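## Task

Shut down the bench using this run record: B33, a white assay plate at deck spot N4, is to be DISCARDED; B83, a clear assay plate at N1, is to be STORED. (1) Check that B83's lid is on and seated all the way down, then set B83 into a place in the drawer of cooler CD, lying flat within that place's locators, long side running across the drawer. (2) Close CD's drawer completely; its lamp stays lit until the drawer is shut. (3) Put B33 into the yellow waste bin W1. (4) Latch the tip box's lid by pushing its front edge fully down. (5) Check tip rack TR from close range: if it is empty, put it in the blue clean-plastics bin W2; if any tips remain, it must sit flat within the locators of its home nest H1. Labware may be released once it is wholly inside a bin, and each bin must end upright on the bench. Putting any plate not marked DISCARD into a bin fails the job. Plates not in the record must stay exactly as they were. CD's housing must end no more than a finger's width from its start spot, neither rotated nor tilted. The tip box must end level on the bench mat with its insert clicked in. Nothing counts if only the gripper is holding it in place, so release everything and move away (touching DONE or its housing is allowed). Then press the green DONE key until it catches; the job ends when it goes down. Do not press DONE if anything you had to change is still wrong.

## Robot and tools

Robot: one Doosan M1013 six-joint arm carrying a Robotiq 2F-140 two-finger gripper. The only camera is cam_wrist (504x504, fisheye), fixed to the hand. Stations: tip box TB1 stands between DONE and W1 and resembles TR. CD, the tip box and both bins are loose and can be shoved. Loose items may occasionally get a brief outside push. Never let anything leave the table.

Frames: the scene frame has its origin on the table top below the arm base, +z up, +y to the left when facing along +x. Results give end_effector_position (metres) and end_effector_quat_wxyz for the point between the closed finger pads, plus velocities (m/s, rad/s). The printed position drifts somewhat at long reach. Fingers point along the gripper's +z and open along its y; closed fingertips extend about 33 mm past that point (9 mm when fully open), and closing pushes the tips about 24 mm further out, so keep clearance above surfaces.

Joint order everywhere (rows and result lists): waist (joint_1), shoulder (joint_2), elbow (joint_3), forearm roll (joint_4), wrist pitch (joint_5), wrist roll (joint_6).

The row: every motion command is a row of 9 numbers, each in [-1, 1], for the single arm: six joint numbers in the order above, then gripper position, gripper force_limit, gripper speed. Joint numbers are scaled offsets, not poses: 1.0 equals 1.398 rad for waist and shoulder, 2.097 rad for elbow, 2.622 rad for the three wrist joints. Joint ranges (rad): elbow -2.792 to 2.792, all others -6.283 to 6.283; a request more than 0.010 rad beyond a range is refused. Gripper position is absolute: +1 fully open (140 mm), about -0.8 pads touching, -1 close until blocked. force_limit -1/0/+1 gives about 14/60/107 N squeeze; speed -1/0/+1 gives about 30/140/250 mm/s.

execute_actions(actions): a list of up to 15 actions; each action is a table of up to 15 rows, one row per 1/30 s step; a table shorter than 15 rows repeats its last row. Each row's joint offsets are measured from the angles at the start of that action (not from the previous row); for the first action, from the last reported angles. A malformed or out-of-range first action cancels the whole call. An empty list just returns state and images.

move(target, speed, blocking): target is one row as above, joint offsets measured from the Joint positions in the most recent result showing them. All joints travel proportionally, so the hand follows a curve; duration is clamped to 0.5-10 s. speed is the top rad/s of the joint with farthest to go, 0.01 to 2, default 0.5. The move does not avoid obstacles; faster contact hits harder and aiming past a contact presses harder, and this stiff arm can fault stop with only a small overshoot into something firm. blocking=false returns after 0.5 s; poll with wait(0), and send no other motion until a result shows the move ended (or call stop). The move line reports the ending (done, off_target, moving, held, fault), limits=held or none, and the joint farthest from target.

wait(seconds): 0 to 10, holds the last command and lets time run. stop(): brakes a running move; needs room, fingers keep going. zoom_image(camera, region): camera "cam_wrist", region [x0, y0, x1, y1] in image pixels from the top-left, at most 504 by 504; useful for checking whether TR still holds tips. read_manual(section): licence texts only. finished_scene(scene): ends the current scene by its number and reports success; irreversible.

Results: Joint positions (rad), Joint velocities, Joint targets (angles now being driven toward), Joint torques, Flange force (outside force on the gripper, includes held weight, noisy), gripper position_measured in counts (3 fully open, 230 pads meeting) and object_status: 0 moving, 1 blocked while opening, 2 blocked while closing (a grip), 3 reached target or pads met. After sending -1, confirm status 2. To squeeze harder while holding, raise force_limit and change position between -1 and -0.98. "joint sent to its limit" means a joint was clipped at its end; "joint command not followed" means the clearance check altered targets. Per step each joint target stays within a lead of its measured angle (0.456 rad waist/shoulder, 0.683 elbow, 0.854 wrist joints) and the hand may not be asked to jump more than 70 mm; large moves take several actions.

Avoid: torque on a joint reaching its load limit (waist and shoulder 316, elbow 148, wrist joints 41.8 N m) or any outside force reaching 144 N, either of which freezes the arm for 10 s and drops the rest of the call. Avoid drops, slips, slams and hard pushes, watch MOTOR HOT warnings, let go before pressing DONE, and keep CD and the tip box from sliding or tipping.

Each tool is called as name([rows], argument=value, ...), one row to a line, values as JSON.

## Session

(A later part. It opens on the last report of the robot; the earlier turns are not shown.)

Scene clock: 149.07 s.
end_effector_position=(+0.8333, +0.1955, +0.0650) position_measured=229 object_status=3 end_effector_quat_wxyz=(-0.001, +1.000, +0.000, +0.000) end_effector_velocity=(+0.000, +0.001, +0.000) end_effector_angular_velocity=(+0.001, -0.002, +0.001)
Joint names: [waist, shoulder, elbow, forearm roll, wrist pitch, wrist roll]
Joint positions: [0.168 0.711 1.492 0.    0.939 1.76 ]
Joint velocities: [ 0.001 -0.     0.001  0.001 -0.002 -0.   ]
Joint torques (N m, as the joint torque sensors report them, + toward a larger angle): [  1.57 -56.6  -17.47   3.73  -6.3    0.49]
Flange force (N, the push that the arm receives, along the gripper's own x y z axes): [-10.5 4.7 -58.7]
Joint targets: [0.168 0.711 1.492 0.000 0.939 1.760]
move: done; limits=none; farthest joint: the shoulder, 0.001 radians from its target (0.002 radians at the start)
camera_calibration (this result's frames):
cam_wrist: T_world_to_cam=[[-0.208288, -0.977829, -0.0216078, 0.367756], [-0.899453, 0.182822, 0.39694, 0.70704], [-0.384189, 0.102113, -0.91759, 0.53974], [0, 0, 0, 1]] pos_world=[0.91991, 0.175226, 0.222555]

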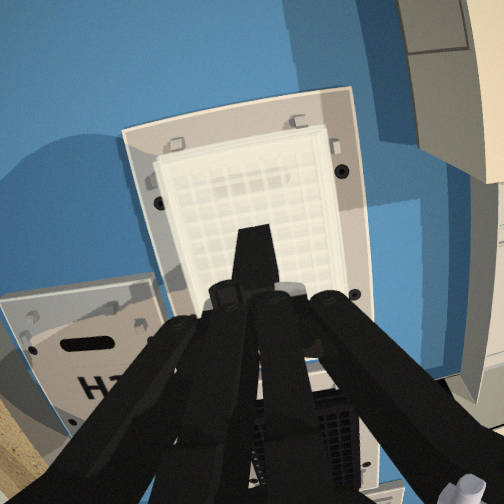

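move(target=[0,-0.002,-0.0006,0,0.0015,0,-0.8,-0.6,0], speed=0.02)

move(target=[0,0,0,0,0,-0.005,0.5,-0.3,0.5])

move(target=[0,0.0163,0.0046,0,-0.0124,0,0.5,-0.3,0], speed=0.05)

move(target=[0,0,0,0,0,0,-1,-0.5,-0.8])

Scene clock: 156.43 s.
end_effector_position=(+0.8334, +0.1955, +0.0679) position_measured=229 object_status=3 end_effector_quat_wxyz=(-0.001, +1.000, +0.000, +0.000) end_effector_velocity=(+0.001, -0.000, +0.001) end_effector_angular_velocity=(-0.001, -0.002, +0.001)
Joint names: [waist, shoulder, elbow, forearm roll, wrist pitch, wrist roll]
Joint positions: [0.168 0.708 1.491 0.    0.943 1.76 ]
Joint velocities: [-0.    -0.001 -0.    -0.002 -0.001 -0.   ]
Joint torques (N m, as the joint torque sensors report them, + toward a larger angle): [   2.49 -103.03  -33.09    3.67   -0.32    0.67]
Flange force (N, the push that the arm receives, along the gripper's own x y z axes): [5.5 2.5 1.8]
Joint targets: [0.168 0.708 1.491 0.000 0.943 1.760]
move: done; limits=none; farthest joint: the waist, 0.000 radians from its target (0.000 radians at the start)
camera_calibration (this result's frames):
cam_wrist: T_world_to_cam=[[-0.208286, -0.977829, -0.0216257, 0.36783], [-0.89947, 0.182817, 0.396903, 0.705946], [-0.384149, 0.102121, -0.917606, 0.54237], [0, 0, 0, 1]] pos_world=[0.919942, 0.175228, 0.225444]

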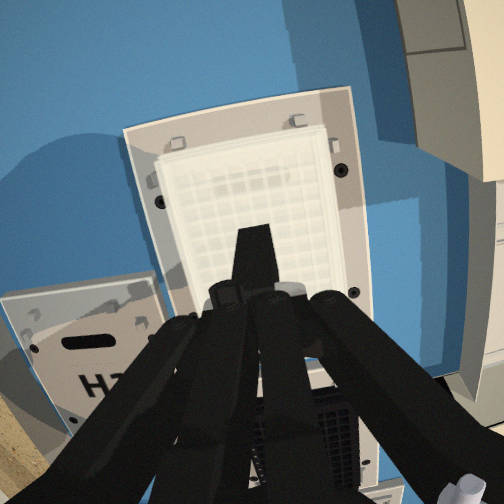

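Scene clock: 157.20 s.
end_effector_position=(+0.8334, +0.1955, +0.0679) position_measured=66 object_status=3 end_effector_quat_wxyz=(-0.001, +1.000, +0.007, +0.000) end_effector_velocity=(-0.000, -0.000, +0.000) end_effector_angular_velocity=(+0.000, +0.000, -0.000)
Joint names: [waist, shoulder, elbow, forearm roll, wrist pitch, wrist roll]
Joint positions: [0.168 0.708 1.491 0.    0.943 1.747]
Joint velocities: [-0. -0.  0.  0.  0. -0.]
Joint torques (N m, as the joint torque sensors report them, + toward a larger angle): [   1.88 -103.93  -33.21    3.72   -0.42    0.57]
Flange force (N, the push that the arm receives, along the gripper's own x y z axes): [6.0 1.6 1.8]
Joint targets: [0.168 0.708 1.491 0.000 0.943 1.747]
move: done; limits=none; farthest joint: the waist, 0.000 radians from its target (0.000 radians at the start)
camera_calibration (this result's frames):
cam_wrist: T_world_to_cam=[[-0.195456, -0.980474, -0.0216266, 0.357657], [-0.901802, 0.171019, 0.396871, 0.710196], [-0.385423, 0.0970738, -0.91762, 0.544431], [0, 0, 0, 1]] pos_world=[0.920199, 0.176366, 0.225459]

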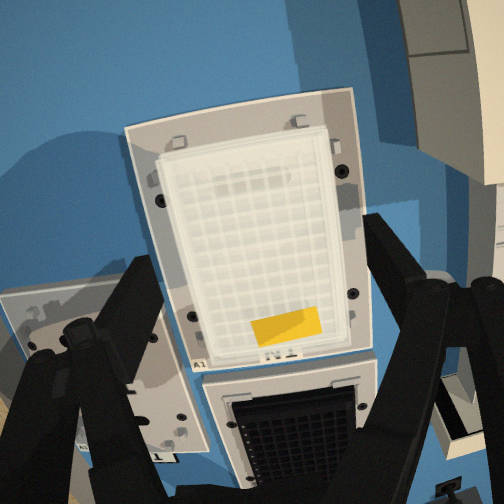

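Scene clock: 158.10 s.
end_effector_position=(+0.8332, +0.1955, +0.0441) position_measured=66 object_status=3 end_effector_quat_wxyz=(-0.001, +1.000, +0.007, +0.000) end_effector_velocity=(+0.001, -0.001, -0.001) end_effector_angular_velocity=(-0.001, -0.001, -0.001)
Joint names: [waist, shoulder, elbow, forearm roll, wrist pitch, wrist roll]
Joint positions: [0.168 0.731 1.501 0.    0.91  1.747]
Joint velocities: [-0.001  0.001 -0.    -0.001 -0.001  0.   ]
Joint torques (N m, as the joint torque sensors report them, + toward a larger angle): [   2.54 -105.93  -32.51    3.58   -0.33    0.47]
Flange force (N, the push that the arm receives, along the gripper's own x y z axes): [7.2 2.2 3.4]
Joint targets: [0.168 0.731 1.501 0.000 0.910 1.747]
move: done; limits=none; farthest joint: the waist, 0.000 radians from its target (0.000 radians at the start)
camera_calibration (this result's frames):
cam_wrist: T_world_to_cam=[[-0.195461, -0.980472, -0.0216558, 0.357101], [-0.901837, 0.171021, 0.396789, 0.71948], [-0.385337, 0.0970867, -0.917655, 0.522477], [0, 0, 0, 1]] pos_world=[0.919983, 0.176356, 0.201706]

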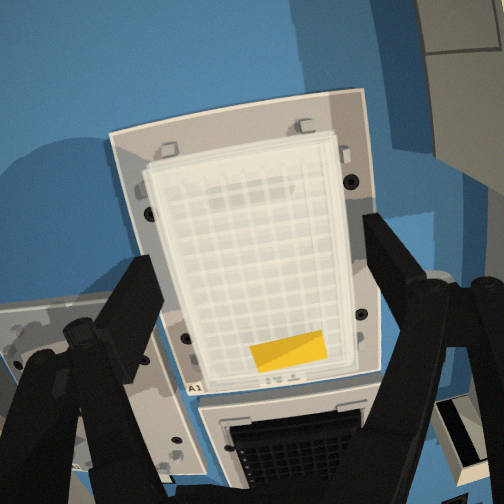

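Scene clock: 158.73 s.
end_effector_position=(+0.8332, +0.1955, +0.0441) position_measured=102 object_status=2 end_effector_quat_wxyz=(-0.001, +1.000, +0.007, +0.000) end_effector_velocity=(-0.001, +0.000, +0.001) end_effector_angular_velocity=(-0.001, +0.000, +0.001)
Joint names: [waist, shoulder, elbow, forearm roll, wrist pitch, wrist roll]
Joint positions: [0.168 0.731 1.501 0.    0.91  1.747]
Joint velocities: [ 0.001 -0.001  0.001 -0.001  0.001 -0.   ]
Joint torques (N m, as the joint torque sensors report them, + toward a larger angle): [  8.05 -87.82 -27.31   5.18  -2.94   0.09]
Flange force (N, the push that the arm receives, along the gripper's own x y z axes): [0.8 9.1 -19.9]
Joint targets: [0.168 0.731 1.501 0.000 0.910 1.747]
move: done; limits=none; farthest joint: the waist, 0.000 radians from its target (0.000 radians at the start)
camera_calibration (this result's frames):
cam_wrist: T_world_to_cam=[[-0.195461, -0.980472, -0.0216559, 0.357101], [-0.901837, 0.171021, 0.396788, 0.719482], [-0.385336, 0.0970869, -0.917655, 0.522469], [0, 0, 0, 1]] pos_world=[0.919982, 0.176356, 0.201698]

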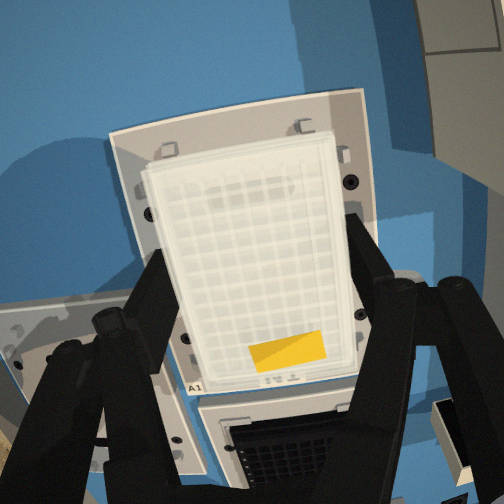

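move(target=[0,-0.118,-0.0633,0,0.1133,0,-1,-0.5,-0.8], speed=0.2)

move(target=[-0.1677,-0.1021,0.107,0,-0.0312,-0.6836,-1,-0.5,-0.8], speed=0.8)

Scene clock: 167.67 s.
end_effector_position=(+0.8330, +0.1952, +0.2503) position_measured=102 object_status=2 end_effector_quat_wxyz=(-0.001, +1.000, +0.007, +0.001) end_effector_velocity=(-0.001, +0.001, -0.000) end_effector_angular_velocity=(+0.001, +0.003, +0.000)
Joint names: [waist, shoulder, elbow, forearm roll, wrist pitch, wrist roll]
Joint positions: [0.168 0.566 1.368 0.    1.207 1.747]
Joint velocities: [ 0.     0.     0.     0.001  0.002 -0.   ]
Joint torques (N m, as the joint torque sensors report them, + toward a larger angle): [  3.39 -97.59 -38.55   4.43  -0.32   0.54]
Flange force (N, the push that the arm receives, along the gripper's own x y z axes): [7.1 2.9 1.3]
Joint targets: [0.168 0.566 1.368 0.000 1.208 1.747]
move: done; limits=none; farthest joint: the waist, 0.000 radians from its target (0.000 radians at the start)
camera_calibration (this result's frames):
cam_wrist: T_world_to_cam=[[-0.195363, -0.980485, -0.0219495, 0.361201], [-0.902105, 0.170876, 0.396242, 0.637897], [-0.384758, 0.0972118, -0.917884, 0.711175], [0, 0, 0, 1]] pos_world=[0.919647, 0.176017, 0.407943]

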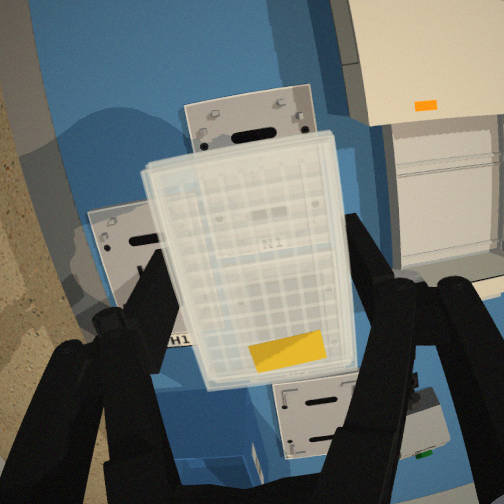

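Scene clock: 170.43 s.
end_effector_position=(+0.7599, +0.0006, +0.2499) position_measured=102 object_status=2 end_effector_quat_wxyz=(-0.000, +0.707, +0.707, +0.001) end_effector_velocity=(+0.000, +0.000, -0.001) end_effector_angular_velocity=(+0.000, +0.002, +0.000)
Joint names: [waist, shoulder, elbow, forearm roll, wrist pitch, wrist roll]
Joint positions: [-0.066  0.423  1.592  0.     1.126 -0.045]
Joint velocities: [-0.     0.002 -0.001  0.     0.001 -0.001]
Joint torques (N m, as the joint torque sensors report them, + toward a larger angle): [  2.32 -83.86 -37.39   4.12  -0.37   0.74]
Flange force (N, the push that the arm receives, along the gripper's own x y z axes): [-3.9 6.6 2.1]
Joint targets: [-0.066 0.423 1.592 0.000 1.126 -0.045]
move: done; limits=none; farthest joint: the waist, 0.000 radians from its target (0.235 radians at the start)
camera_calibration (this result's frames):
cam_wrist: T_world_to_cam=[[0.97788, -0.208336, -0.018605, -0.736775], [-0.184223, -0.899982, 0.395087, 0.0607881], [-0.0990552, -0.38292, -0.918455, 0.484931], [0, 0, 0, 1]] pos_world=[0.779711, 0.0869011, 0.407663]

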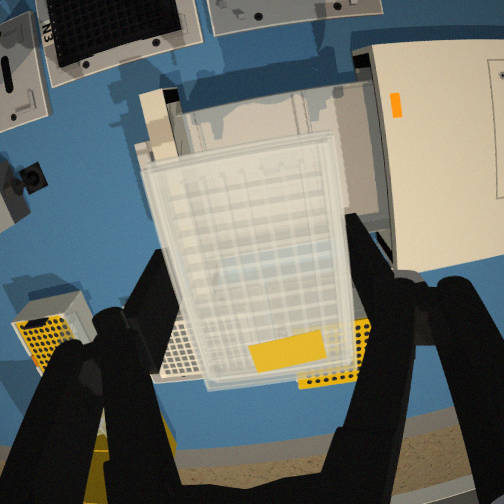

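move(target=[0,0.0583,0.0382,0,-0.0614,0,-1,-0.5,-0.8], speed=0.15)

zoom_image(camera="cam_wrist", region=[60,60,440,400])

Scene clock: 179.73 s.
end_effector_position=(+0.7597, +0.0007, +0.1493) position_measured=102 object_status=2 end_effector_quat_wxyz=(-0.000, +0.707, +0.707, +0.001) end_effector_velocity=(+0.000, -0.000, -0.001) end_effector_angular_velocity=(-0.001, +0.001, +0.001)
Joint names: [waist, shoulder, elbow, forearm roll, wrist pitch, wrist roll]
Joint positions: [-0.066  0.505  1.672  0.     0.965 -0.045]
Joint velocities: [ 0.     0.001  0.    -0.001 -0.001 -0.   ]
Joint torques (N m, as the joint torque sensors report them, + toward a larger angle): [  3.13 -88.42 -34.23   3.77  -0.4    0.7 ]
Flange force (N, the push that the arm receives, along the gripper's own x y z axes): [-5.2 6.1 3.3]
Joint targets: [-0.066 0.505 1.673 0.000 0.965 -0.045]
move: done; limits=none; farthest joint: the waist, 0.000 radians from its target (0.000 radians at the start)
camera_calibration (this result's frames):
cam_wrist: T_world_to_cam=[[0.977866, -0.208347, -0.0192212, -0.738328], [-0.183984, -0.899981, 0.395202, 0.100464], [-0.0996378, -0.382918, -0.918393, 0.392979], [0, 0, 0, 1]] pos_world=[0.779625, 0.0870657, 0.307014]

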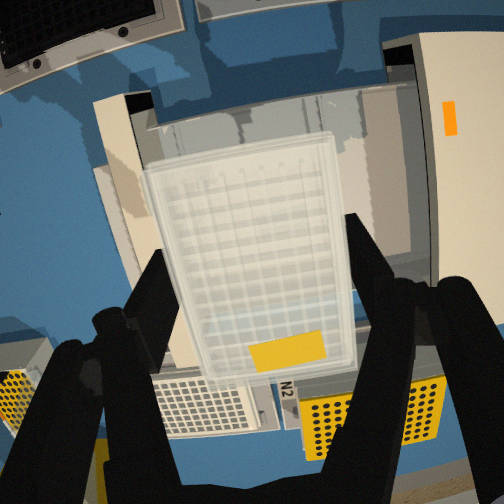

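Region (60, 60, 440, 400) of cam_wrist's 504x504 image, scaled by 1.326, with more detail than that image has; it fills the top 451 rows of this view, and the rest is white.

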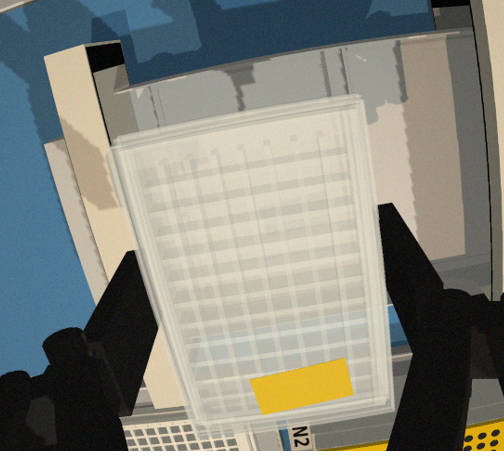

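move(target=[0,0.0345,0.0141,0,-0.0297,0,-1,-0.5,-0.8], speed=0.08)

zoom_image(camera="cam_wrist", region=[60,60,440,400])

Scene clock: 192.23 s.
end_effector_position=(+0.7595, +0.0008, +0.0995) position_measured=102 object_status=2 end_effector_quat_wxyz=(-0.000, +0.707, +0.707, +0.001) end_effector_velocity=(+0.000, -0.000, -0.001) end_effector_angular_velocity=(+0.001, +0.000, -0.001)
Joint names: [waist, shoulder, elbow, forearm roll, wrist pitch, wrist roll]
Joint positions: [-0.066  0.553  1.702  0.     0.887 -0.045]
Joint velocities: [-0.001  0.001 -0.     0.001 -0.    -0.   ]
Joint torques (N m, as the joint torque sensors report them, + toward a larger angle): [  2.48 -90.48 -32.4    3.61  -0.32   0.63]
Flange force (N, the push that the arm receives, along the gripper's own x y z axes): [-4.0 5.0 3.7]
Joint targets: [-0.066 0.553 1.702 0.000 0.887 -0.045]
move: done; limits=none; farthest joint: the waist, 0.000 radians from its target (0.000 radians at the start)
camera_calibration (this result's frames):
cam_wrist: T_world_to_cam=[[0.977857, -0.208398, -0.0191419, -0.739026], [-0.184061, -0.899964, 0.395205, 0.120245], [-0.0995869, -0.382931, -0.918393, 0.347227], [0, 0, 0, 1]] pos_world=[0.779373, 0.0871686, 0.257223]

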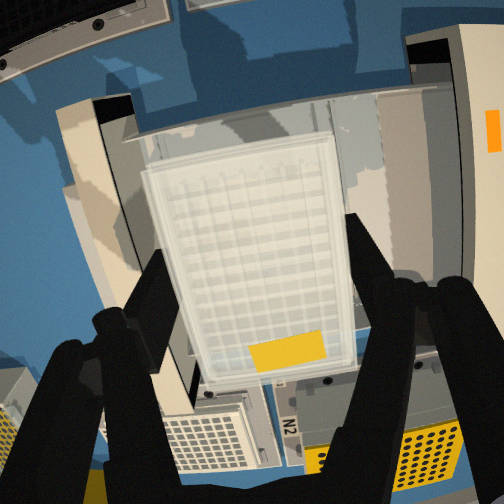

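Region (60, 60, 440, 400) of cam_wrist's 504x504 image, scaled by 1.326, with more detail than that image has; it fills the top 451 rows of this view, and the rest is white.

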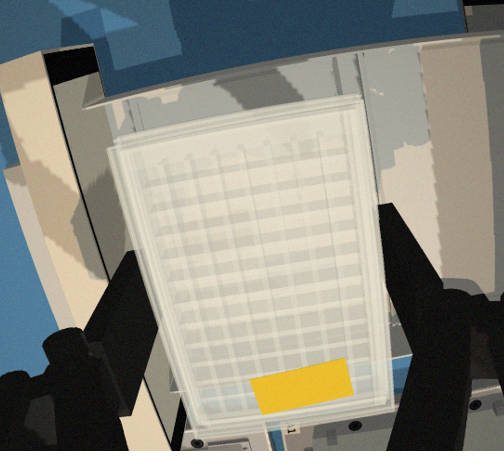

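move(target=[0,0.0176,0.007,0,-0.015,0,-1,-0.5,-0.8], speed=0.03)

zoom_image(camera="cam_wrist", region=[60,60,440,400])

Scene clock: 203.97 s.
end_effector_position=(+0.7582, +0.0009, +0.0746) position_measured=102 object_status=2 end_effector_quat_wxyz=(-0.000, +0.707, +0.707, +0.001) end_effector_velocity=(+0.001, +0.000, -0.000) end_effector_angular_velocity=(+0.000, -0.000, -0.000)
Joint names: [waist, shoulder, elbow, forearm roll, wrist pitch, wrist roll]
Joint positions: [-0.066  0.578  1.717  0.     0.848 -0.045]
Joint velocities: [ 0.     0.001 -0.001  0.    -0.001  0.   ]
Joint torques (N m, as the joint torque sensors report them, + toward a larger angle): [  2.82 -91.35 -31.15   3.47  -0.36   0.68]
Flange force (N, the push that the arm receives, along the gripper's own x y z axes): [-4.5 5.6 3.9]
Joint targets: [-0.066 0.578 1.717 0.000 0.848 -0.045]
move: done; limits=none; farthest joint: the waist, 0.000 radians from its target (0.000 radians at the start)
camera_calibration (this result's frames):
cam_wrist: T_world_to_cam=[[0.977862, -0.208378, -0.0190948, -0.738242], [-0.184061, -0.899963, 0.395206, 0.129926], [-0.099537, -0.382942, -0.918394, 0.324233], [0, 0, 0, 1]] pos_world=[0.778087, 0.0872573, 0.232329]

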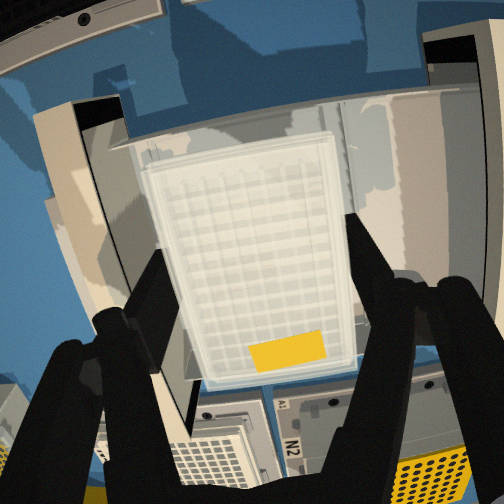

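Region (60, 60, 440, 400) of cam_wrist's 504x504 image, scaled by 1.326, with more detail than that image has; it fills the top 451 rows of this view, and the rest is white.

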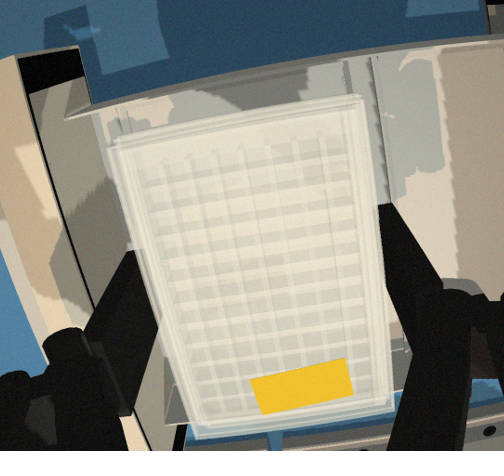

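move(target=[0.0019,0.0077,0.002,0,-0.0057,0.001,-1,-0.5,-0.8], speed=0.015)

zoom_image(camera="cam_wrist", region=[60,60,440,420])

Scene clock: 209.50 s.
end_effector_position=(+0.7582, +0.0029, +0.0647) position_measured=102 object_status=2 end_effector_quat_wxyz=(-0.000, +0.707, +0.707, +0.001) end_effector_velocity=(+0.001, -0.000, +0.000) end_effector_angular_velocity=(-0.000, -0.001, +0.000)
Joint names: [waist, shoulder, elbow, forearm roll, wrist pitch, wrist roll]
Joint positions: [-0.064  0.588  1.721  0.     0.833 -0.043]
Joint velocities: [-0.     0.    -0.    -0.    -0.001 -0.   ]
Joint torques (N m, as the joint torque sensors report them, + toward a larger angle): [  3.14 -92.16 -30.88   3.42  -0.4    0.7 ]
Flange force (N, the push that the arm receives, along the gripper's own x y z axes): [-4.9 4.8 3.8]
Joint targets: [-0.064 0.588 1.721 0.000 0.833 -0.043]
move: done; limits=none; farthest joint: the shoulder, 0.001 radians from its target (0.011 radians at the start)
camera_calibration (this result's frames):
cam_wrist: T_world_to_cam=[[0.977868, -0.208348, -0.019106, -0.738008], [-0.184028, -0.899967, 0.395212, 0.135628], [-0.0995363, -0.382949, -0.918391, 0.315934], [0, 0, 0, 1]] pos_world=[0.778081, 0.0892853, 0.222449]

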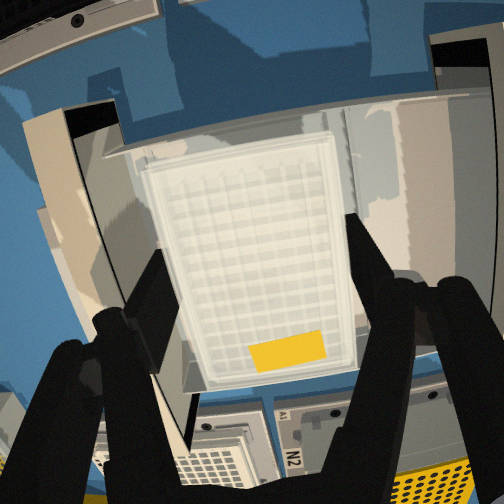

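Region (60, 60, 440, 420) of cam_wrist's 504x504 image, scaled by 1.326, with more detail than that image has; it fills the top 477 rows of this view, and the rest is white.

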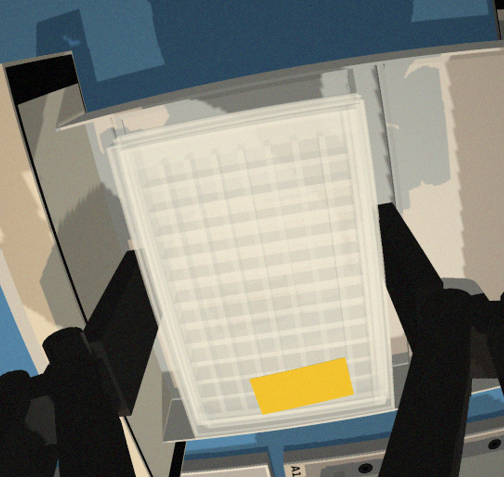

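move(target=[0.001,0.0015,0.0004,0,-0.0011,0.0005,-1,-0.5,-0.8], speed=0.01)

move(target=[0,0.0012,0.0003,0,-0.0009,0,-1,-0.5,-0.8], speed=0.01)

Scene clock: 219.17 s.
end_effector_position=(+0.7582, +0.0040, +0.0628) position_measured=102 object_status=2 end_effector_quat_wxyz=(-0.000, +0.707, +0.707, +0.001) end_effector_velocity=(+0.001, -0.000, +0.000) end_effector_angular_velocity=(+0.000, -0.001, -0.001)
Joint names: [waist, shoulder, elbow, forearm roll, wrist pitch, wrist roll]
Joint positions: [-0.062  0.59   1.722  0.     0.83  -0.042]
Joint velocities: [-0.     0.001 -0.001  0.    -0.    -0.   ]
Joint torques (N m, as the joint torque sensors report them, + toward a larger angle): [  2.98 -92.59 -30.35   3.42  -0.32   0.48]
Flange force (N, the push that the arm receives, along the gripper's own x y z axes): [-4.7 6.7 4.3]
Joint targets: [-0.062 0.590 1.722 0.000 0.830 -0.042]
move: done; limits=none; farthest joint: the waist, 0.000 radians from its target (0.001 radians at the start)
camera_calibration (this result's frames):
cam_wrist: T_world_to_cam=[[0.977885, -0.208264, -0.0191554, -0.737791], [-0.183931, -0.899984, 0.39522, 0.137263], [-0.0995496, -0.382956, -0.918387, 0.314577], [0, 0, 0, 1]] pos_world=[0.778037, 0.0903482, 0.220521]

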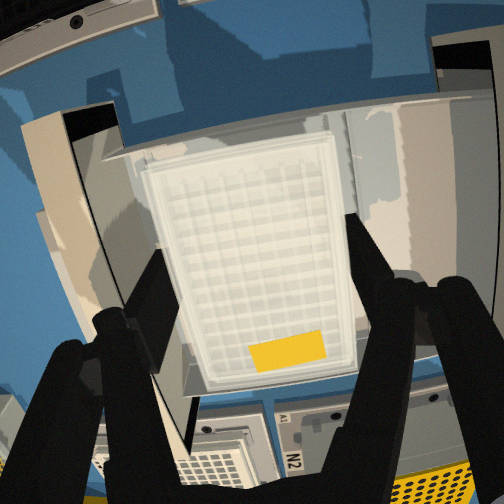

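Scene clock: 219.87 s.
end_effector_position=(+0.7582, +0.0040, +0.0613) position_measured=102 object_status=2 end_effector_quat_wxyz=(-0.000, +0.707, +0.707, +0.001) end_effector_velocity=(-0.000, -0.001, +0.000) end_effector_angular_velocity=(-0.000, -0.000, -0.000)
Joint names: [waist, shoulder, elbow, forearm roll, wrist pitch, wrist roll]
Joint positions: [-0.062  0.592  1.722  0.     0.827 -0.042]
Joint velocities: [-0.001 -0.     0.001 -0.001 -0.001 -0.   ]
Joint torques (N m, as the joint torque sensors report them, + toward a larger angle): [  1.86 -92.23 -30.61   3.51  -0.38   0.6 ]
Flange force (N, the push that the arm receives, along the gripper's own x y z axes): [-3.1 4.8 3.4]
Joint targets: [-0.062 0.592 1.722 0.000 0.827 -0.042]
move: done; limits=none; farthest joint: the waist, 0.000 radians from its target (0.000 radians at the start)
camera_calibration (this result's frames):
cam_wrist: T_world_to_cam=[[0.977886, -0.208265, -0.0191021, -0.737835], [-0.183953, -0.899983, 0.395212, 0.137887], [-0.0995002, -0.382959, -0.918391, 0.313142], [0, 0, 0, 1]] pos_world=[0.778041, 0.0903517, 0.218998]

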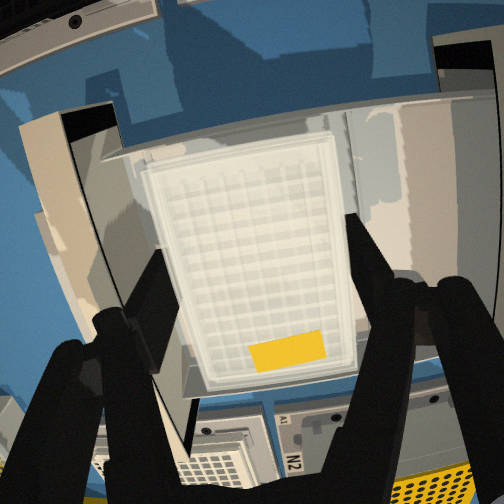

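move(target=[0,0.0012,0.0003,0,-0.0009,0,-1,-0.5,-0.8], speed=0.01)

zoom_image(camera="cam_wrist", region=[100,90,400,250])

Scene clock: 224.23 s.
end_effector_position=(+0.7582, +0.0040, +0.0597) position_measured=102 object_status=2 end_effector_quat_wxyz=(-0.000, +0.707, +0.707, +0.001) end_effector_velocity=(+0.002, +0.000, +0.002) end_effector_angular_velocity=(+0.000, -0.004, -0.000)
Joint names: [waist, shoulder, elbow, forearm roll, wrist pitch, wrist roll]
Joint positions: [-0.062  0.594  1.723  0.     0.825 -0.042]
Joint velocities: [ 0.    -0.002 -0.001  0.001 -0.001 -0.   ]
Joint torques (N m, as the joint torque sensors report them, + toward a larger angle): [  2.67 -92.6  -30.22   3.48  -0.47   0.59]
Flange force (N, the push that the arm receives, along the gripper's own x y z axes): [-4.0 6.0 2.6]
Joint targets: [-0.062 0.594 1.723 0.000 0.825 -0.042]
move: done; limits=none; farthest joint: the waist, 0.000 radians from its target (0.000 radians at the start)
camera_calibration (this result's frames):
cam_wrist: T_world_to_cam=[[0.977887, -0.208265, -0.0190487, -0.737876], [-0.183975, -0.899981, 0.395205, 0.13851], [-0.0994509, -0.382961, -0.918395, 0.311707], [0, 0, 0, 1]] pos_world=[0.778041, 0.0903541, 0.217475]

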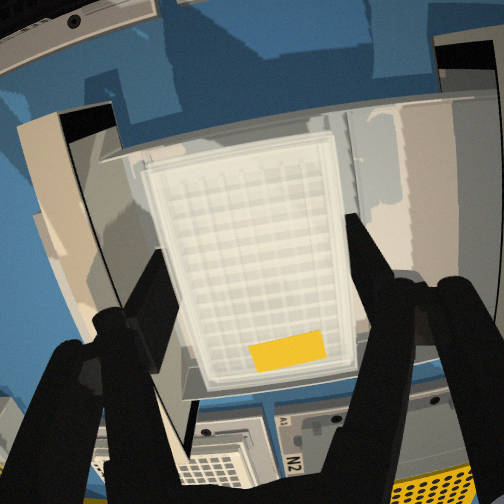

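Region (100, 90, 400, 250) of cam_wrist's 504x504 image, scaled by 1.680, with more detail than that image has; it fills the top 269 rows of this view, and the rest is white.

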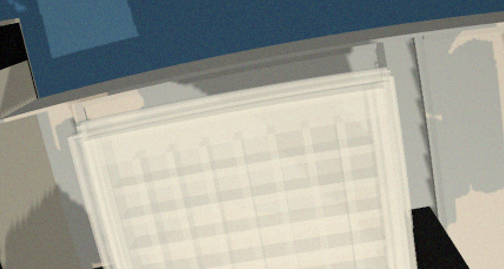

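move(target=[0,-0.0001,0.0019,0,-0.0015,0,-1,-0.5,-0.8], speed=0.01)

move(target=[0,0.0012,0.0003,0,-0.0009,0,-1,-0.5,-0.8], speed=0.01)

zoom_image(camera="cam_wrist", region=[100,90,400,250])

Scene clock: 233.00 s.
end_effector_position=(+0.7567, +0.0041, +0.0581) position_measured=102 object_status=2 end_effector_quat_wxyz=(-0.000, +0.707, +0.707, +0.001) end_effector_velocity=(-0.000, -0.000, +0.001) end_effector_angular_velocity=(+0.000, -0.001, -0.001)
Joint names: [waist, shoulder, elbow, forearm roll, wrist pitch, wrist roll]
Joint positions: [-0.062  0.594  1.727  0.     0.821 -0.042]
Joint velocities: [-0.    -0.001  0.     0.     0.    -0.   ]
Joint torques (N m, as the joint torque sensors report them, + toward a larger angle): [  2.56 -92.22 -30.26   3.37  -0.36   0.51]
Flange force (N, the push that the arm receives, along the gripper's own x y z axes): [-3.7 4.9 2.8]
Joint targets: [-0.062 0.594 1.727 0.000 0.821 -0.042]
move: done; limits=none; farthest joint: the waist, 0.000 radians from its target (0.000 radians at the start)
camera_calibration (this result's frames):
cam_wrist: T_world_to_cam=[[0.977886, -0.208266, -0.019104, -0.736399], [-0.183953, -0.899982, 0.395214, 0.138916], [-0.0995029, -0.38296, -0.91839, 0.310118], [0, 0, 0, 1]] pos_world=[0.776526, 0.0904181, 0.21584]

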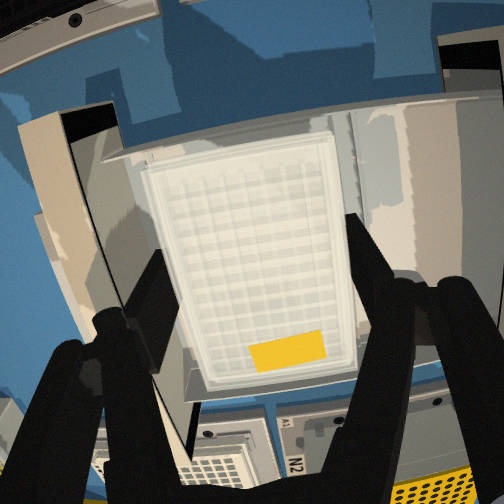

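Scene clock: 233.70 s.
end_effector_position=(+0.7567, +0.0041, +0.0566) position_measured=102 object_status=2 end_effector_quat_wxyz=(-0.000, +0.707, +0.707, +0.001) end_effector_velocity=(-0.002, +0.000, -0.001) end_effector_angular_velocity=(+0.000, +0.003, -0.000)
Joint names: [waist, shoulder, elbow, forearm roll, wrist pitch, wrist roll]
Joint positions: [-0.062  0.595  1.728  0.     0.819 -0.042]
Joint velocities: [0.    0.    0.002 0.    0.001 0.   ]
Joint torques (N m, as the joint torque sensors report them, + toward a larger angle): [  3.79 -91.9  -30.31   3.38  -0.33   0.67]
Flange force (N, the push that the arm receives, along the gripper's own x y z axes): [-5.6 4.4 3.1]
Joint targets: [-0.062 0.595 1.728 0.000 0.819 -0.042]
move: done; limits=none; farthest joint: the waist, 0.000 radians from its target (0.000 radians at the start)
camera_calibration (this result's frames):
cam_wrist: T_world_to_cam=[[0.977887, -0.208267, -0.0190456, -0.736434], [-0.183978, -0.89998, 0.395206, 0.139537], [-0.0994489, -0.382962, -0.918395, 0.308686], [0, 0, 0, 1]] pos_world=[0.776519, 0.0904208, 0.214324]

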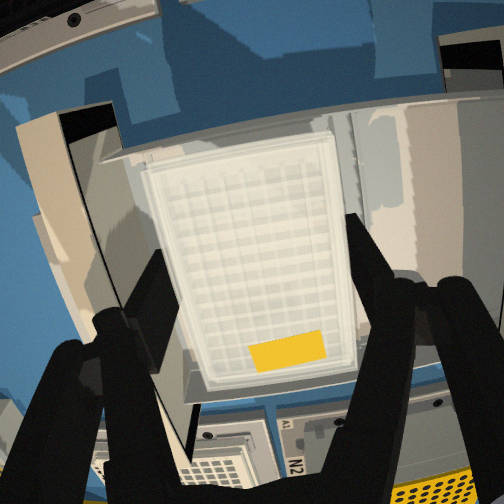

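Region (100, 90, 400, 250) of cam_wrist's 504x504 image, scaled by 1.680, with more detail than that image has; it fills the top 269 rows of this view, and the rest is white.

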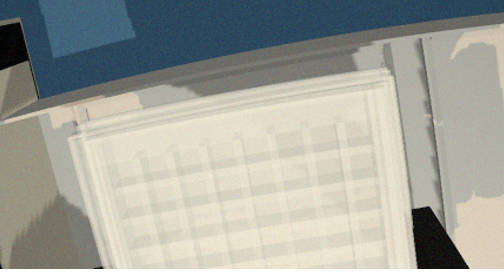

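move(target=[0,0.0012,0.0003,0,-0.0009,0,-1,-0.5,-0.8], speed=0.01)

move(target=[0,0.001,0.0003,0,-0.0008,0,-1,-0.5,-0.8], speed=0.01)

zoom_image(camera="cam_wrist", region=[100,90,400,250])

Scene clock: 238.60 s.
end_effector_position=(+0.7567, +0.0041, +0.0551) position_measured=102 object_status=2 end_effector_quat_wxyz=(-0.000, +0.707, +0.707, +0.001) end_effector_velocity=(-0.000, -0.000, -0.000) end_effector_angular_velocity=(-0.000, +0.000, +0.000)
Joint names: [waist, shoulder, elbow, forearm roll, wrist pitch, wrist roll]
Joint positions: [-0.062  0.597  1.728  0.     0.816 -0.042]
Joint velocities: [-0.     0.     0.    -0.001 -0.     0.   ]
Joint torques (N m, as the joint torque sensors report them, + toward a larger angle): [  3.   -92.38 -29.92   3.42  -0.58   0.56]
Flange force (N, the push that the arm receives, along the gripper's own x y z axes): [-4.6 5.9 3.3]
Joint targets: [-0.062 0.597 1.728 0.000 0.816 -0.042]
move: done; limits=none; farthest joint: the waist, 0.000 radians from its target (0.000 radians at the start)
camera_calibration (this result's frames):
cam_wrist: T_world_to_cam=[[0.977888, -0.208267, -0.0189922, -0.736465], [-0.183999, -0.899979, 0.395198, 0.140156], [-0.0993995, -0.382965, -0.918399, 0.307255], [0, 0, 0, 1]] pos_world=[0.77651, 0.0904237, 0.212806]

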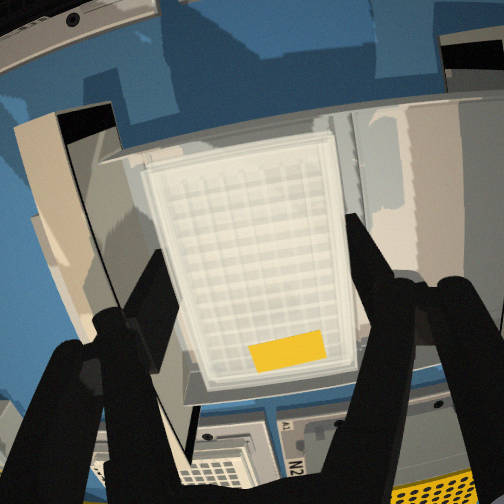

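Scene clock: 239.30 s.
end_effector_position=(+0.7566, +0.0041, +0.0538) position_measured=102 object_status=2 end_effector_quat_wxyz=(-0.000, +0.707, +0.707, +0.001) end_effector_velocity=(-0.000, +0.001, -0.000) end_effector_angular_velocity=(-0.000, +0.000, +0.002)
Joint names: [waist, shoulder, elbow, forearm roll, wrist pitch, wrist roll]
Joint positions: [-0.062  0.598  1.729  0.     0.814 -0.042]
Joint velocities: [ 0.001 -0.     0.    -0.     0.    -0.001]
Joint torques (N m, as the joint torque sensors report them, + toward a larger angle): [  3.74 -91.74 -29.91   3.36  -0.35   0.57]
Flange force (N, the push that the arm receives, along the gripper's own x y z axes): [-5.5 4.8 3.0]
Joint targets: [-0.062 0.598 1.729 0.000 0.814 -0.042]
move: done; limits=none; farthest joint: the waist, 0.000 radians from its target (0.000 radians at the start)
camera_calibration (this result's frames):
cam_wrist: T_world_to_cam=[[0.977889, -0.208268, -0.018922, -0.73646], [-0.184028, -0.899978, 0.395188, 0.140692], [-0.0993345, -0.382968, -0.918405, 0.306002], [0, 0, 0, 1]] pos_world=[0.776464, 0.0904277, 0.211499]

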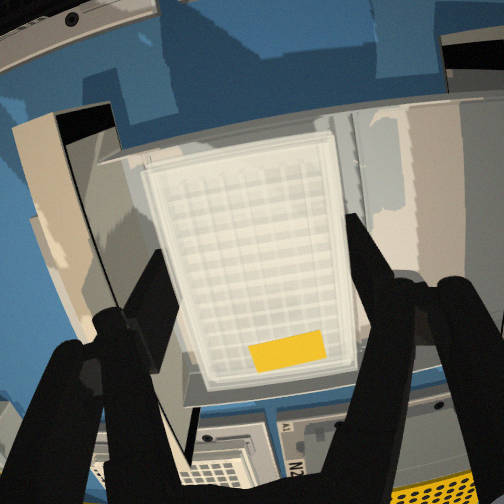

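Region (100, 90, 400, 250) of cam_wrist's 504x504 image, scaled by 1.680, with more detail than that image has; it fills the top 269 rows of this view, and the rest is white.

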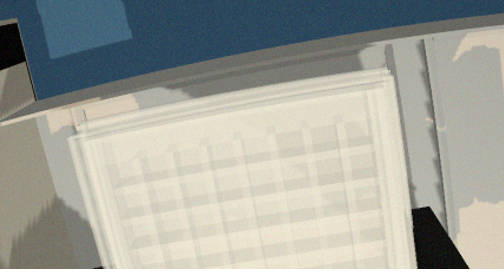

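move(target=[0,0.0007,-0.0009,0,0.0003,0,-1,-0.5,-0.8], speed=0.01)

move(target=[0,0,0,0,0,0,0.3,-0.5,-1])

move(target=[0,-0.066,-0.0267,0,0.0568,0,0.3,-0.5,-1], speed=0.1)

zoom_image(camera="cam_wrist", region=[100,70,400,370])

Scene clock: 246.77 s.
end_effector_position=(+0.7575, +0.0040, +0.0538) position_measured=102 object_status=2 end_effector_quat_wxyz=(-0.000, +0.707, +0.707, +0.001) end_effector_velocity=(+0.000, -0.000, +0.000) end_effector_angular_velocity=(-0.000, -0.000, +0.000)
Joint names: [waist, shoulder, elbow, forearm roll, wrist pitch, wrist roll]
Joint positions: [-0.062  0.599  1.727  0.     0.815 -0.042]
Joint velocities: [-0.    -0.    -0.001 -0.     0.001  0.   ]
Joint torques (N m, as the joint torque sensors report them, + toward a larger angle): [  2.37 -91.24 -29.73   3.29  -0.46   0.59]
Flange force (N, the push that the arm receives, along the gripper's own x y z axes): [-4.0 5.0 2.0]
Joint targets: [-0.062 0.599 1.727 0.000 0.815 -0.042]
move: done; limits=none; farthest joint: the waist, 0.000 radians from its target (0.000 radians at the start)
camera_calibration (this result's frames):
cam_wrist: T_world_to_cam=[[0.977891, -0.208268, -0.0188002, -0.737343], [-0.184077, -0.899976, 0.39517, 0.14085], [-0.0992211, -0.382972, -0.918416, 0.306017], [0, 0, 0, 1]] pos_world=[0.777332, 0.0903925, 0.211529]

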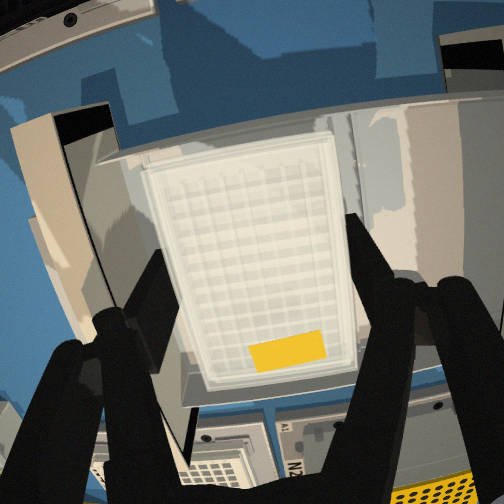

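Scene clock: 247.27 s.
end_effector_position=(+0.7575, +0.0040, +0.0538) position_measured=91 object_status=3 end_effector_quat_wxyz=(-0.000, +0.707, +0.707, +0.001) end_effector_velocity=(+0.001, +0.000, +0.001) end_effector_angular_velocity=(-0.000, -0.002, +0.000)
Joint names: [waist, shoulder, elbow, forearm roll, wrist pitch, wrist roll]
Joint positions: [-0.062  0.599  1.727  0.     0.815 -0.042]
Joint velocities: [ 0.001 -0.001 -0.    -0.    -0.001  0.001]
Joint torques (N m, as the joint torque sensors report them, + toward a larger angle): [  2.08 -92.71 -29.85   3.36  -0.39   0.71]
Flange force (N, the push that the arm receives, along the gripper's own x y z axes): [-3.6 6.2 3.5]
Joint targets: [-0.062 0.599 1.727 0.000 0.815 -0.042]
move: done; limits=none; farthest joint: the waist, 0.000 radians from its target (0.000 radians at the start)
camera_calibration (this result's frames):
cam_wrist: T_world_to_cam=[[0.977891, -0.208269, -0.0187988, -0.737347], [-0.184078, -0.899976, 0.39517, 0.14085], [-0.0992199, -0.382972, -0.918416, 0.306018], [0, 0, 0, 1]] pos_world=[0.777335, 0.0903924, 0.211531]

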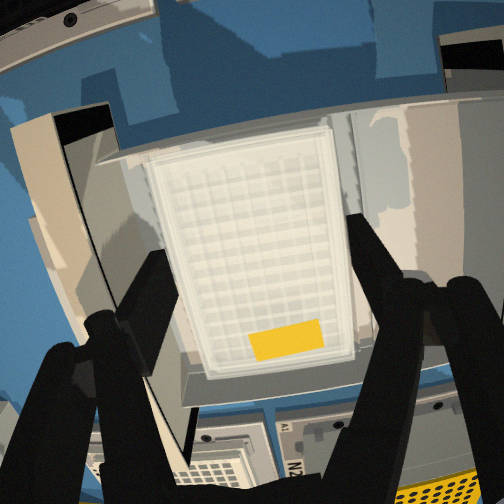

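Scene clock: 249.07 s.
end_effector_position=(+0.7607, +0.0038, +0.1481) position_measured=91 object_status=3 end_effector_quat_wxyz=(-0.000, +0.707, +0.707, +0.001) end_effector_velocity=(+0.001, +0.001, +0.002) end_effector_angular_velocity=(+0.001, -0.002, -0.001)
Joint names: [waist, shoulder, elbow, forearm roll, wrist pitch, wrist roll]
Joint positions: [-0.062  0.507  1.671  0.     0.964 -0.042]
Joint velocities: [ 0.    -0.002 -0.001  0.002  0.001 -0.   ]
Joint torques (N m, as the joint torque sensors report them, + toward a larger angle): [  2.95 -87.6  -33.71   3.64  -0.6    0.54]
Flange force (N, the push that the arm receives, along the gripper's own x y z axes): [-4.2 5.4 1.3]
Joint targets: [-0.062 0.507 1.671 0.000 0.964 -0.042]
move: done; limits=none; farthest joint: the waist, 0.000 radians from its target (0.000 radians at the start)
camera_calibration (this result's frames):
cam_wrist: T_world_to_cam=[[0.977887, -0.208228, -0.0194553, -0.738622], [-0.183781, -0.900006, 0.395239, 0.10367], [-0.0998098, -0.382923, -0.918372, 0.393299], [0, 0, 0, 1]] pos_world=[0.780596, 0.0901054, 0.305851]

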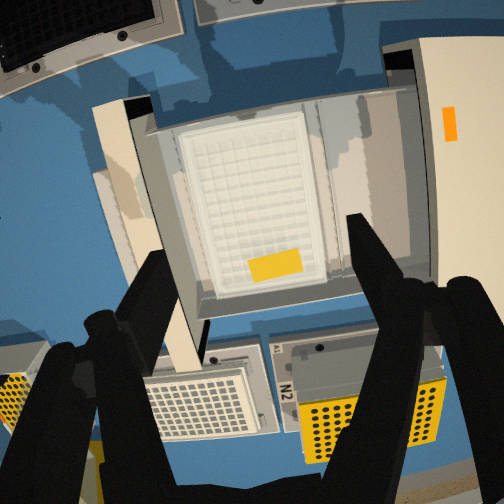

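Region (100, 70, 400, 370) of cam_wrist's 504x504 image, scaled by 1.680, with more detail than that image has.

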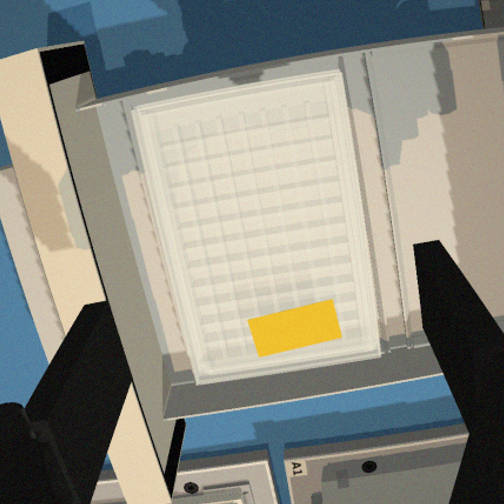

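move(target=[-0.0057,-0.1339,0.138,0,-0.0391,0.5965,-0.8,0,0], speed=0.8)

move(target=[0,0.0856,0.0253,0,-0.0659,0,-0.8,0,0], speed=0.15)

move(target=[0,0.0662,-0.0786,0,0.0276,0,-0.8,0,0], speed=0.06)

move(target=[0,0.0675,-0.0831,0,0.0304,0,-0.8,0,0], speed=0.08)

Scene clock: 268.67 s.
end_effector_position=(+0.6199, +0.0045, +0.1494) position_measured=229 object_status=3 end_effector_quat_wxyz=(-0.001, +1.000, -0.000, +0.000) end_effector_velocity=(+0.001, -0.000, +0.000) end_effector_angular_velocity=(-0.000, -0.001, -0.001)
Joint names: [waist, shoulder, elbow, forearm roll, wrist pitch, wrist roll]
Joint positions: [-0.07   0.32   1.96   0.     0.862  1.522]
Joint velocities: [-0.     0.    -0.    -0.001 -0.001  0.001]
Joint torques (N m, as the joint torque sensors report them, + toward a larger angle): [  2.94 -67.16 -31.19   3.43  -0.45   0.78]
Flange force (N, the push that the arm receives, along the gripper's own x y z axes): [5.5 6.1 2.4]
Joint targets: [-0.070 0.320 1.960 0.000 0.862 1.522]
move: done; limits=none; farthest joint: the waist, 0.000 radians from its target (0.008 radians at the start)
camera_calibration (this result's frames):
cam_wrist: T_world_to_cam=[[-0.209116, -0.977647, -0.0218249, 0.138884], [-0.899461, 0.183539, 0.396589, 0.516542], [-0.383718, 0.102564, -0.917737, 0.554366], [0, 0, 0, 1]] pos_world=[0.706373, -0.0158841, 0.306939]

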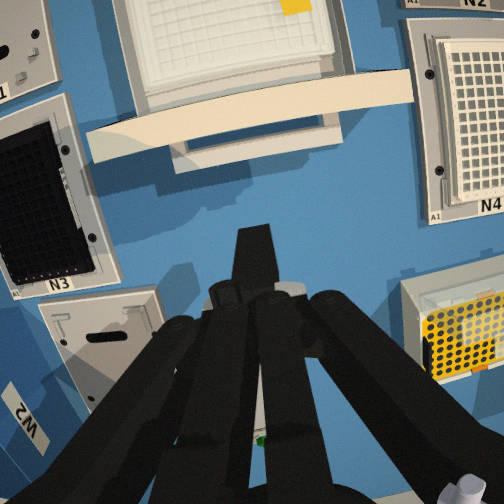

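Scene clock: 270.17 s.
end_effector_position=(+0.6200, +0.0047, +0.0544) position_measured=229 object_status=3 end_effector_quat_wxyz=(-0.001, +1.000, -0.000, +0.001) end_effector_velocity=(-0.001, +0.000, -0.001) end_effector_angular_velocity=(+0.001, +0.002, -0.001)
Joint names: [waist, shoulder, elbow, forearm roll, wrist pitch, wrist roll]
Joint positions: [-0.07   0.44   2.013  0.     0.689  1.522]
Joint velocities: [ 0.     0.001  0.001  0.001 -0.    -0.   ]
Joint torques (N m, as the joint torque sensors report them, + toward a larger angle): [  2.88 -74.22 -25.99   2.93  -0.37   0.51]
Flange force (N, the push that the arm receives, along the gripper's own x y z axes): [4.9 5.1 3.8]
Joint targets: [-0.070 0.440 2.013 0.000 0.689 1.522]
move: done; limits=none; farthest joint: the waist, 0.000 radians from its target (0.000 radians at the start)
camera_calibration (this result's frames):
cam_wrist: T_world_to_cam=[[-0.209171, -0.977636, -0.0217922, 0.137004], [-0.899469, 0.183608, 0.396539, 0.554266], [-0.383669, 0.102546, -0.917759, 0.467237], [0, 0, 0, 1]] pos_world=[0.706467, -0.015741, 0.212009]

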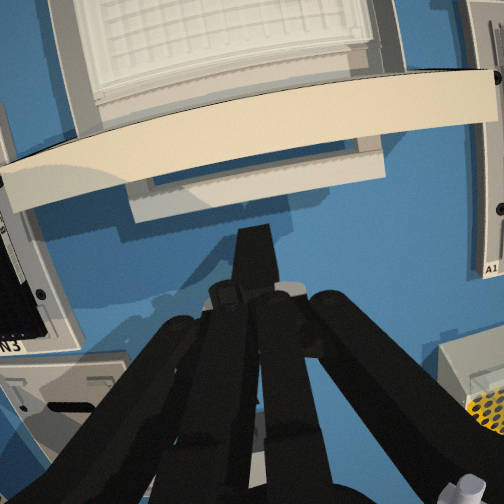

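Scene clock: 273.20 s.
end_effector_position=(+0.7008, +0.0007, +0.0545) position_measured=229 object_status=3 end_effector_quat_wxyz=(-0.001, +1.000, -0.000, +0.000) end_effector_velocity=(+0.000, -0.001, -0.000) end_effector_angular_velocity=(-0.000, +0.001, -0.001)
Joint names: [waist, shoulder, elbow, forearm roll, wrist pitch, wrist roll]
Joint positions: [-0.07   0.532  1.849  0.     0.761  1.522]
Joint velocities: [-0.001  0.001 -0.001 -0.     0.001 -0.   ]
Joint torques (N m, as the joint torque sensors report them, + toward a larger angle): [  2.72 -83.7  -28.89   2.96  -0.74   0.73]
Flange force (N, the push that the arm receives, along the gripper's own x y z axes): [3.1 5.0 1.8]
Joint targets: [-0.070 0.532 1.849 0.000 0.761 1.522]
move: done; limits=none; farthest joint: the waist, 0.000 radians from its target (0.000 radians at the start)
camera_calibration (this result's frames):
cam_wrist: T_world_to_cam=[[-0.209158, -0.977639, -0.0217978, 0.150081], [-0.899443, 0.183585, 0.39661, 0.627636], [-0.383739, 0.10256, -0.917729, 0.498782], [0, 0, 0, 1]] pos_world=[0.787316, -0.0196547, 0.212091]

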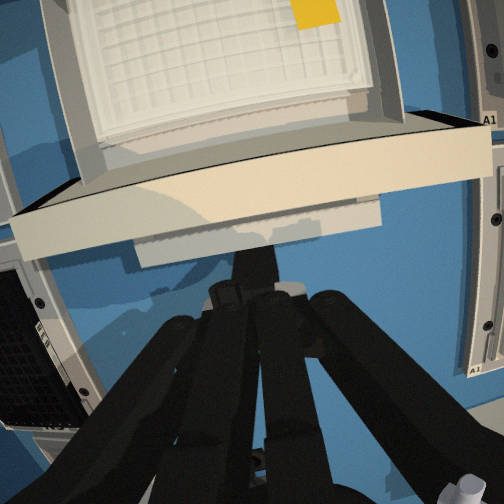

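Scene clock: 275.67 s.
end_effector_position=(+0.7808, -0.0031, +0.0546) position_measured=229 object_status=3 end_effector_quat_wxyz=(-0.001, +1.000, -0.000, +0.001) end_effector_velocity=(+0.001, -0.001, +0.001) end_effector_angular_velocity=(-0.001, -0.001, -0.000)
Joint names: [waist, shoulder, elbow, forearm roll, wrist pitch, wrist roll]
Joint positions: [-0.07   0.627  1.674  0.     0.841  1.522]
Joint velocities: [-0.001  0.    -0.002 -0.001  0.     0.   ]
Joint torques (N m, as the joint torque sensors report them, + toward a larger angle): [  1.57 -95.61 -31.94   3.29  -0.83   0.68]
Flange force (N, the push that the arm receives, along the gripper's own x y z axes): [3.7 3.1 3.2]
Joint targets: [-0.070 0.627 1.674 0.000 0.841 1.522]
move: done; limits=none; farthest joint: the waist, 0.000 radians from its target (0.000 radians at the start)
camera_calibration (this result's frames):
cam_wrist: T_world_to_cam=[[-0.209135, -0.977643, -0.0218485, 0.163015], [-0.899526, 0.183565, 0.39643, 0.700314], [-0.383556, 0.102561, -0.917805, 0.529855], [0, 0, 0, 1]] pos_world=[0.867272, -0.0235248, 0.21224]

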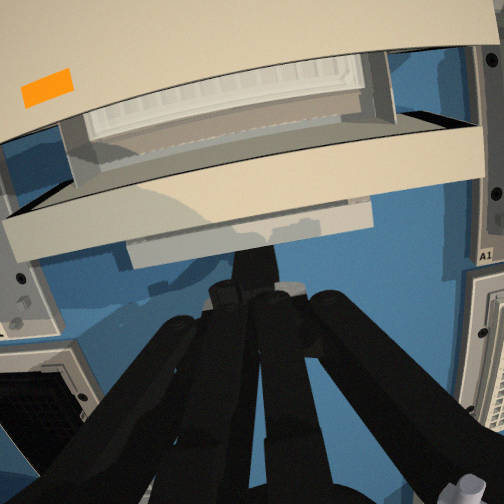

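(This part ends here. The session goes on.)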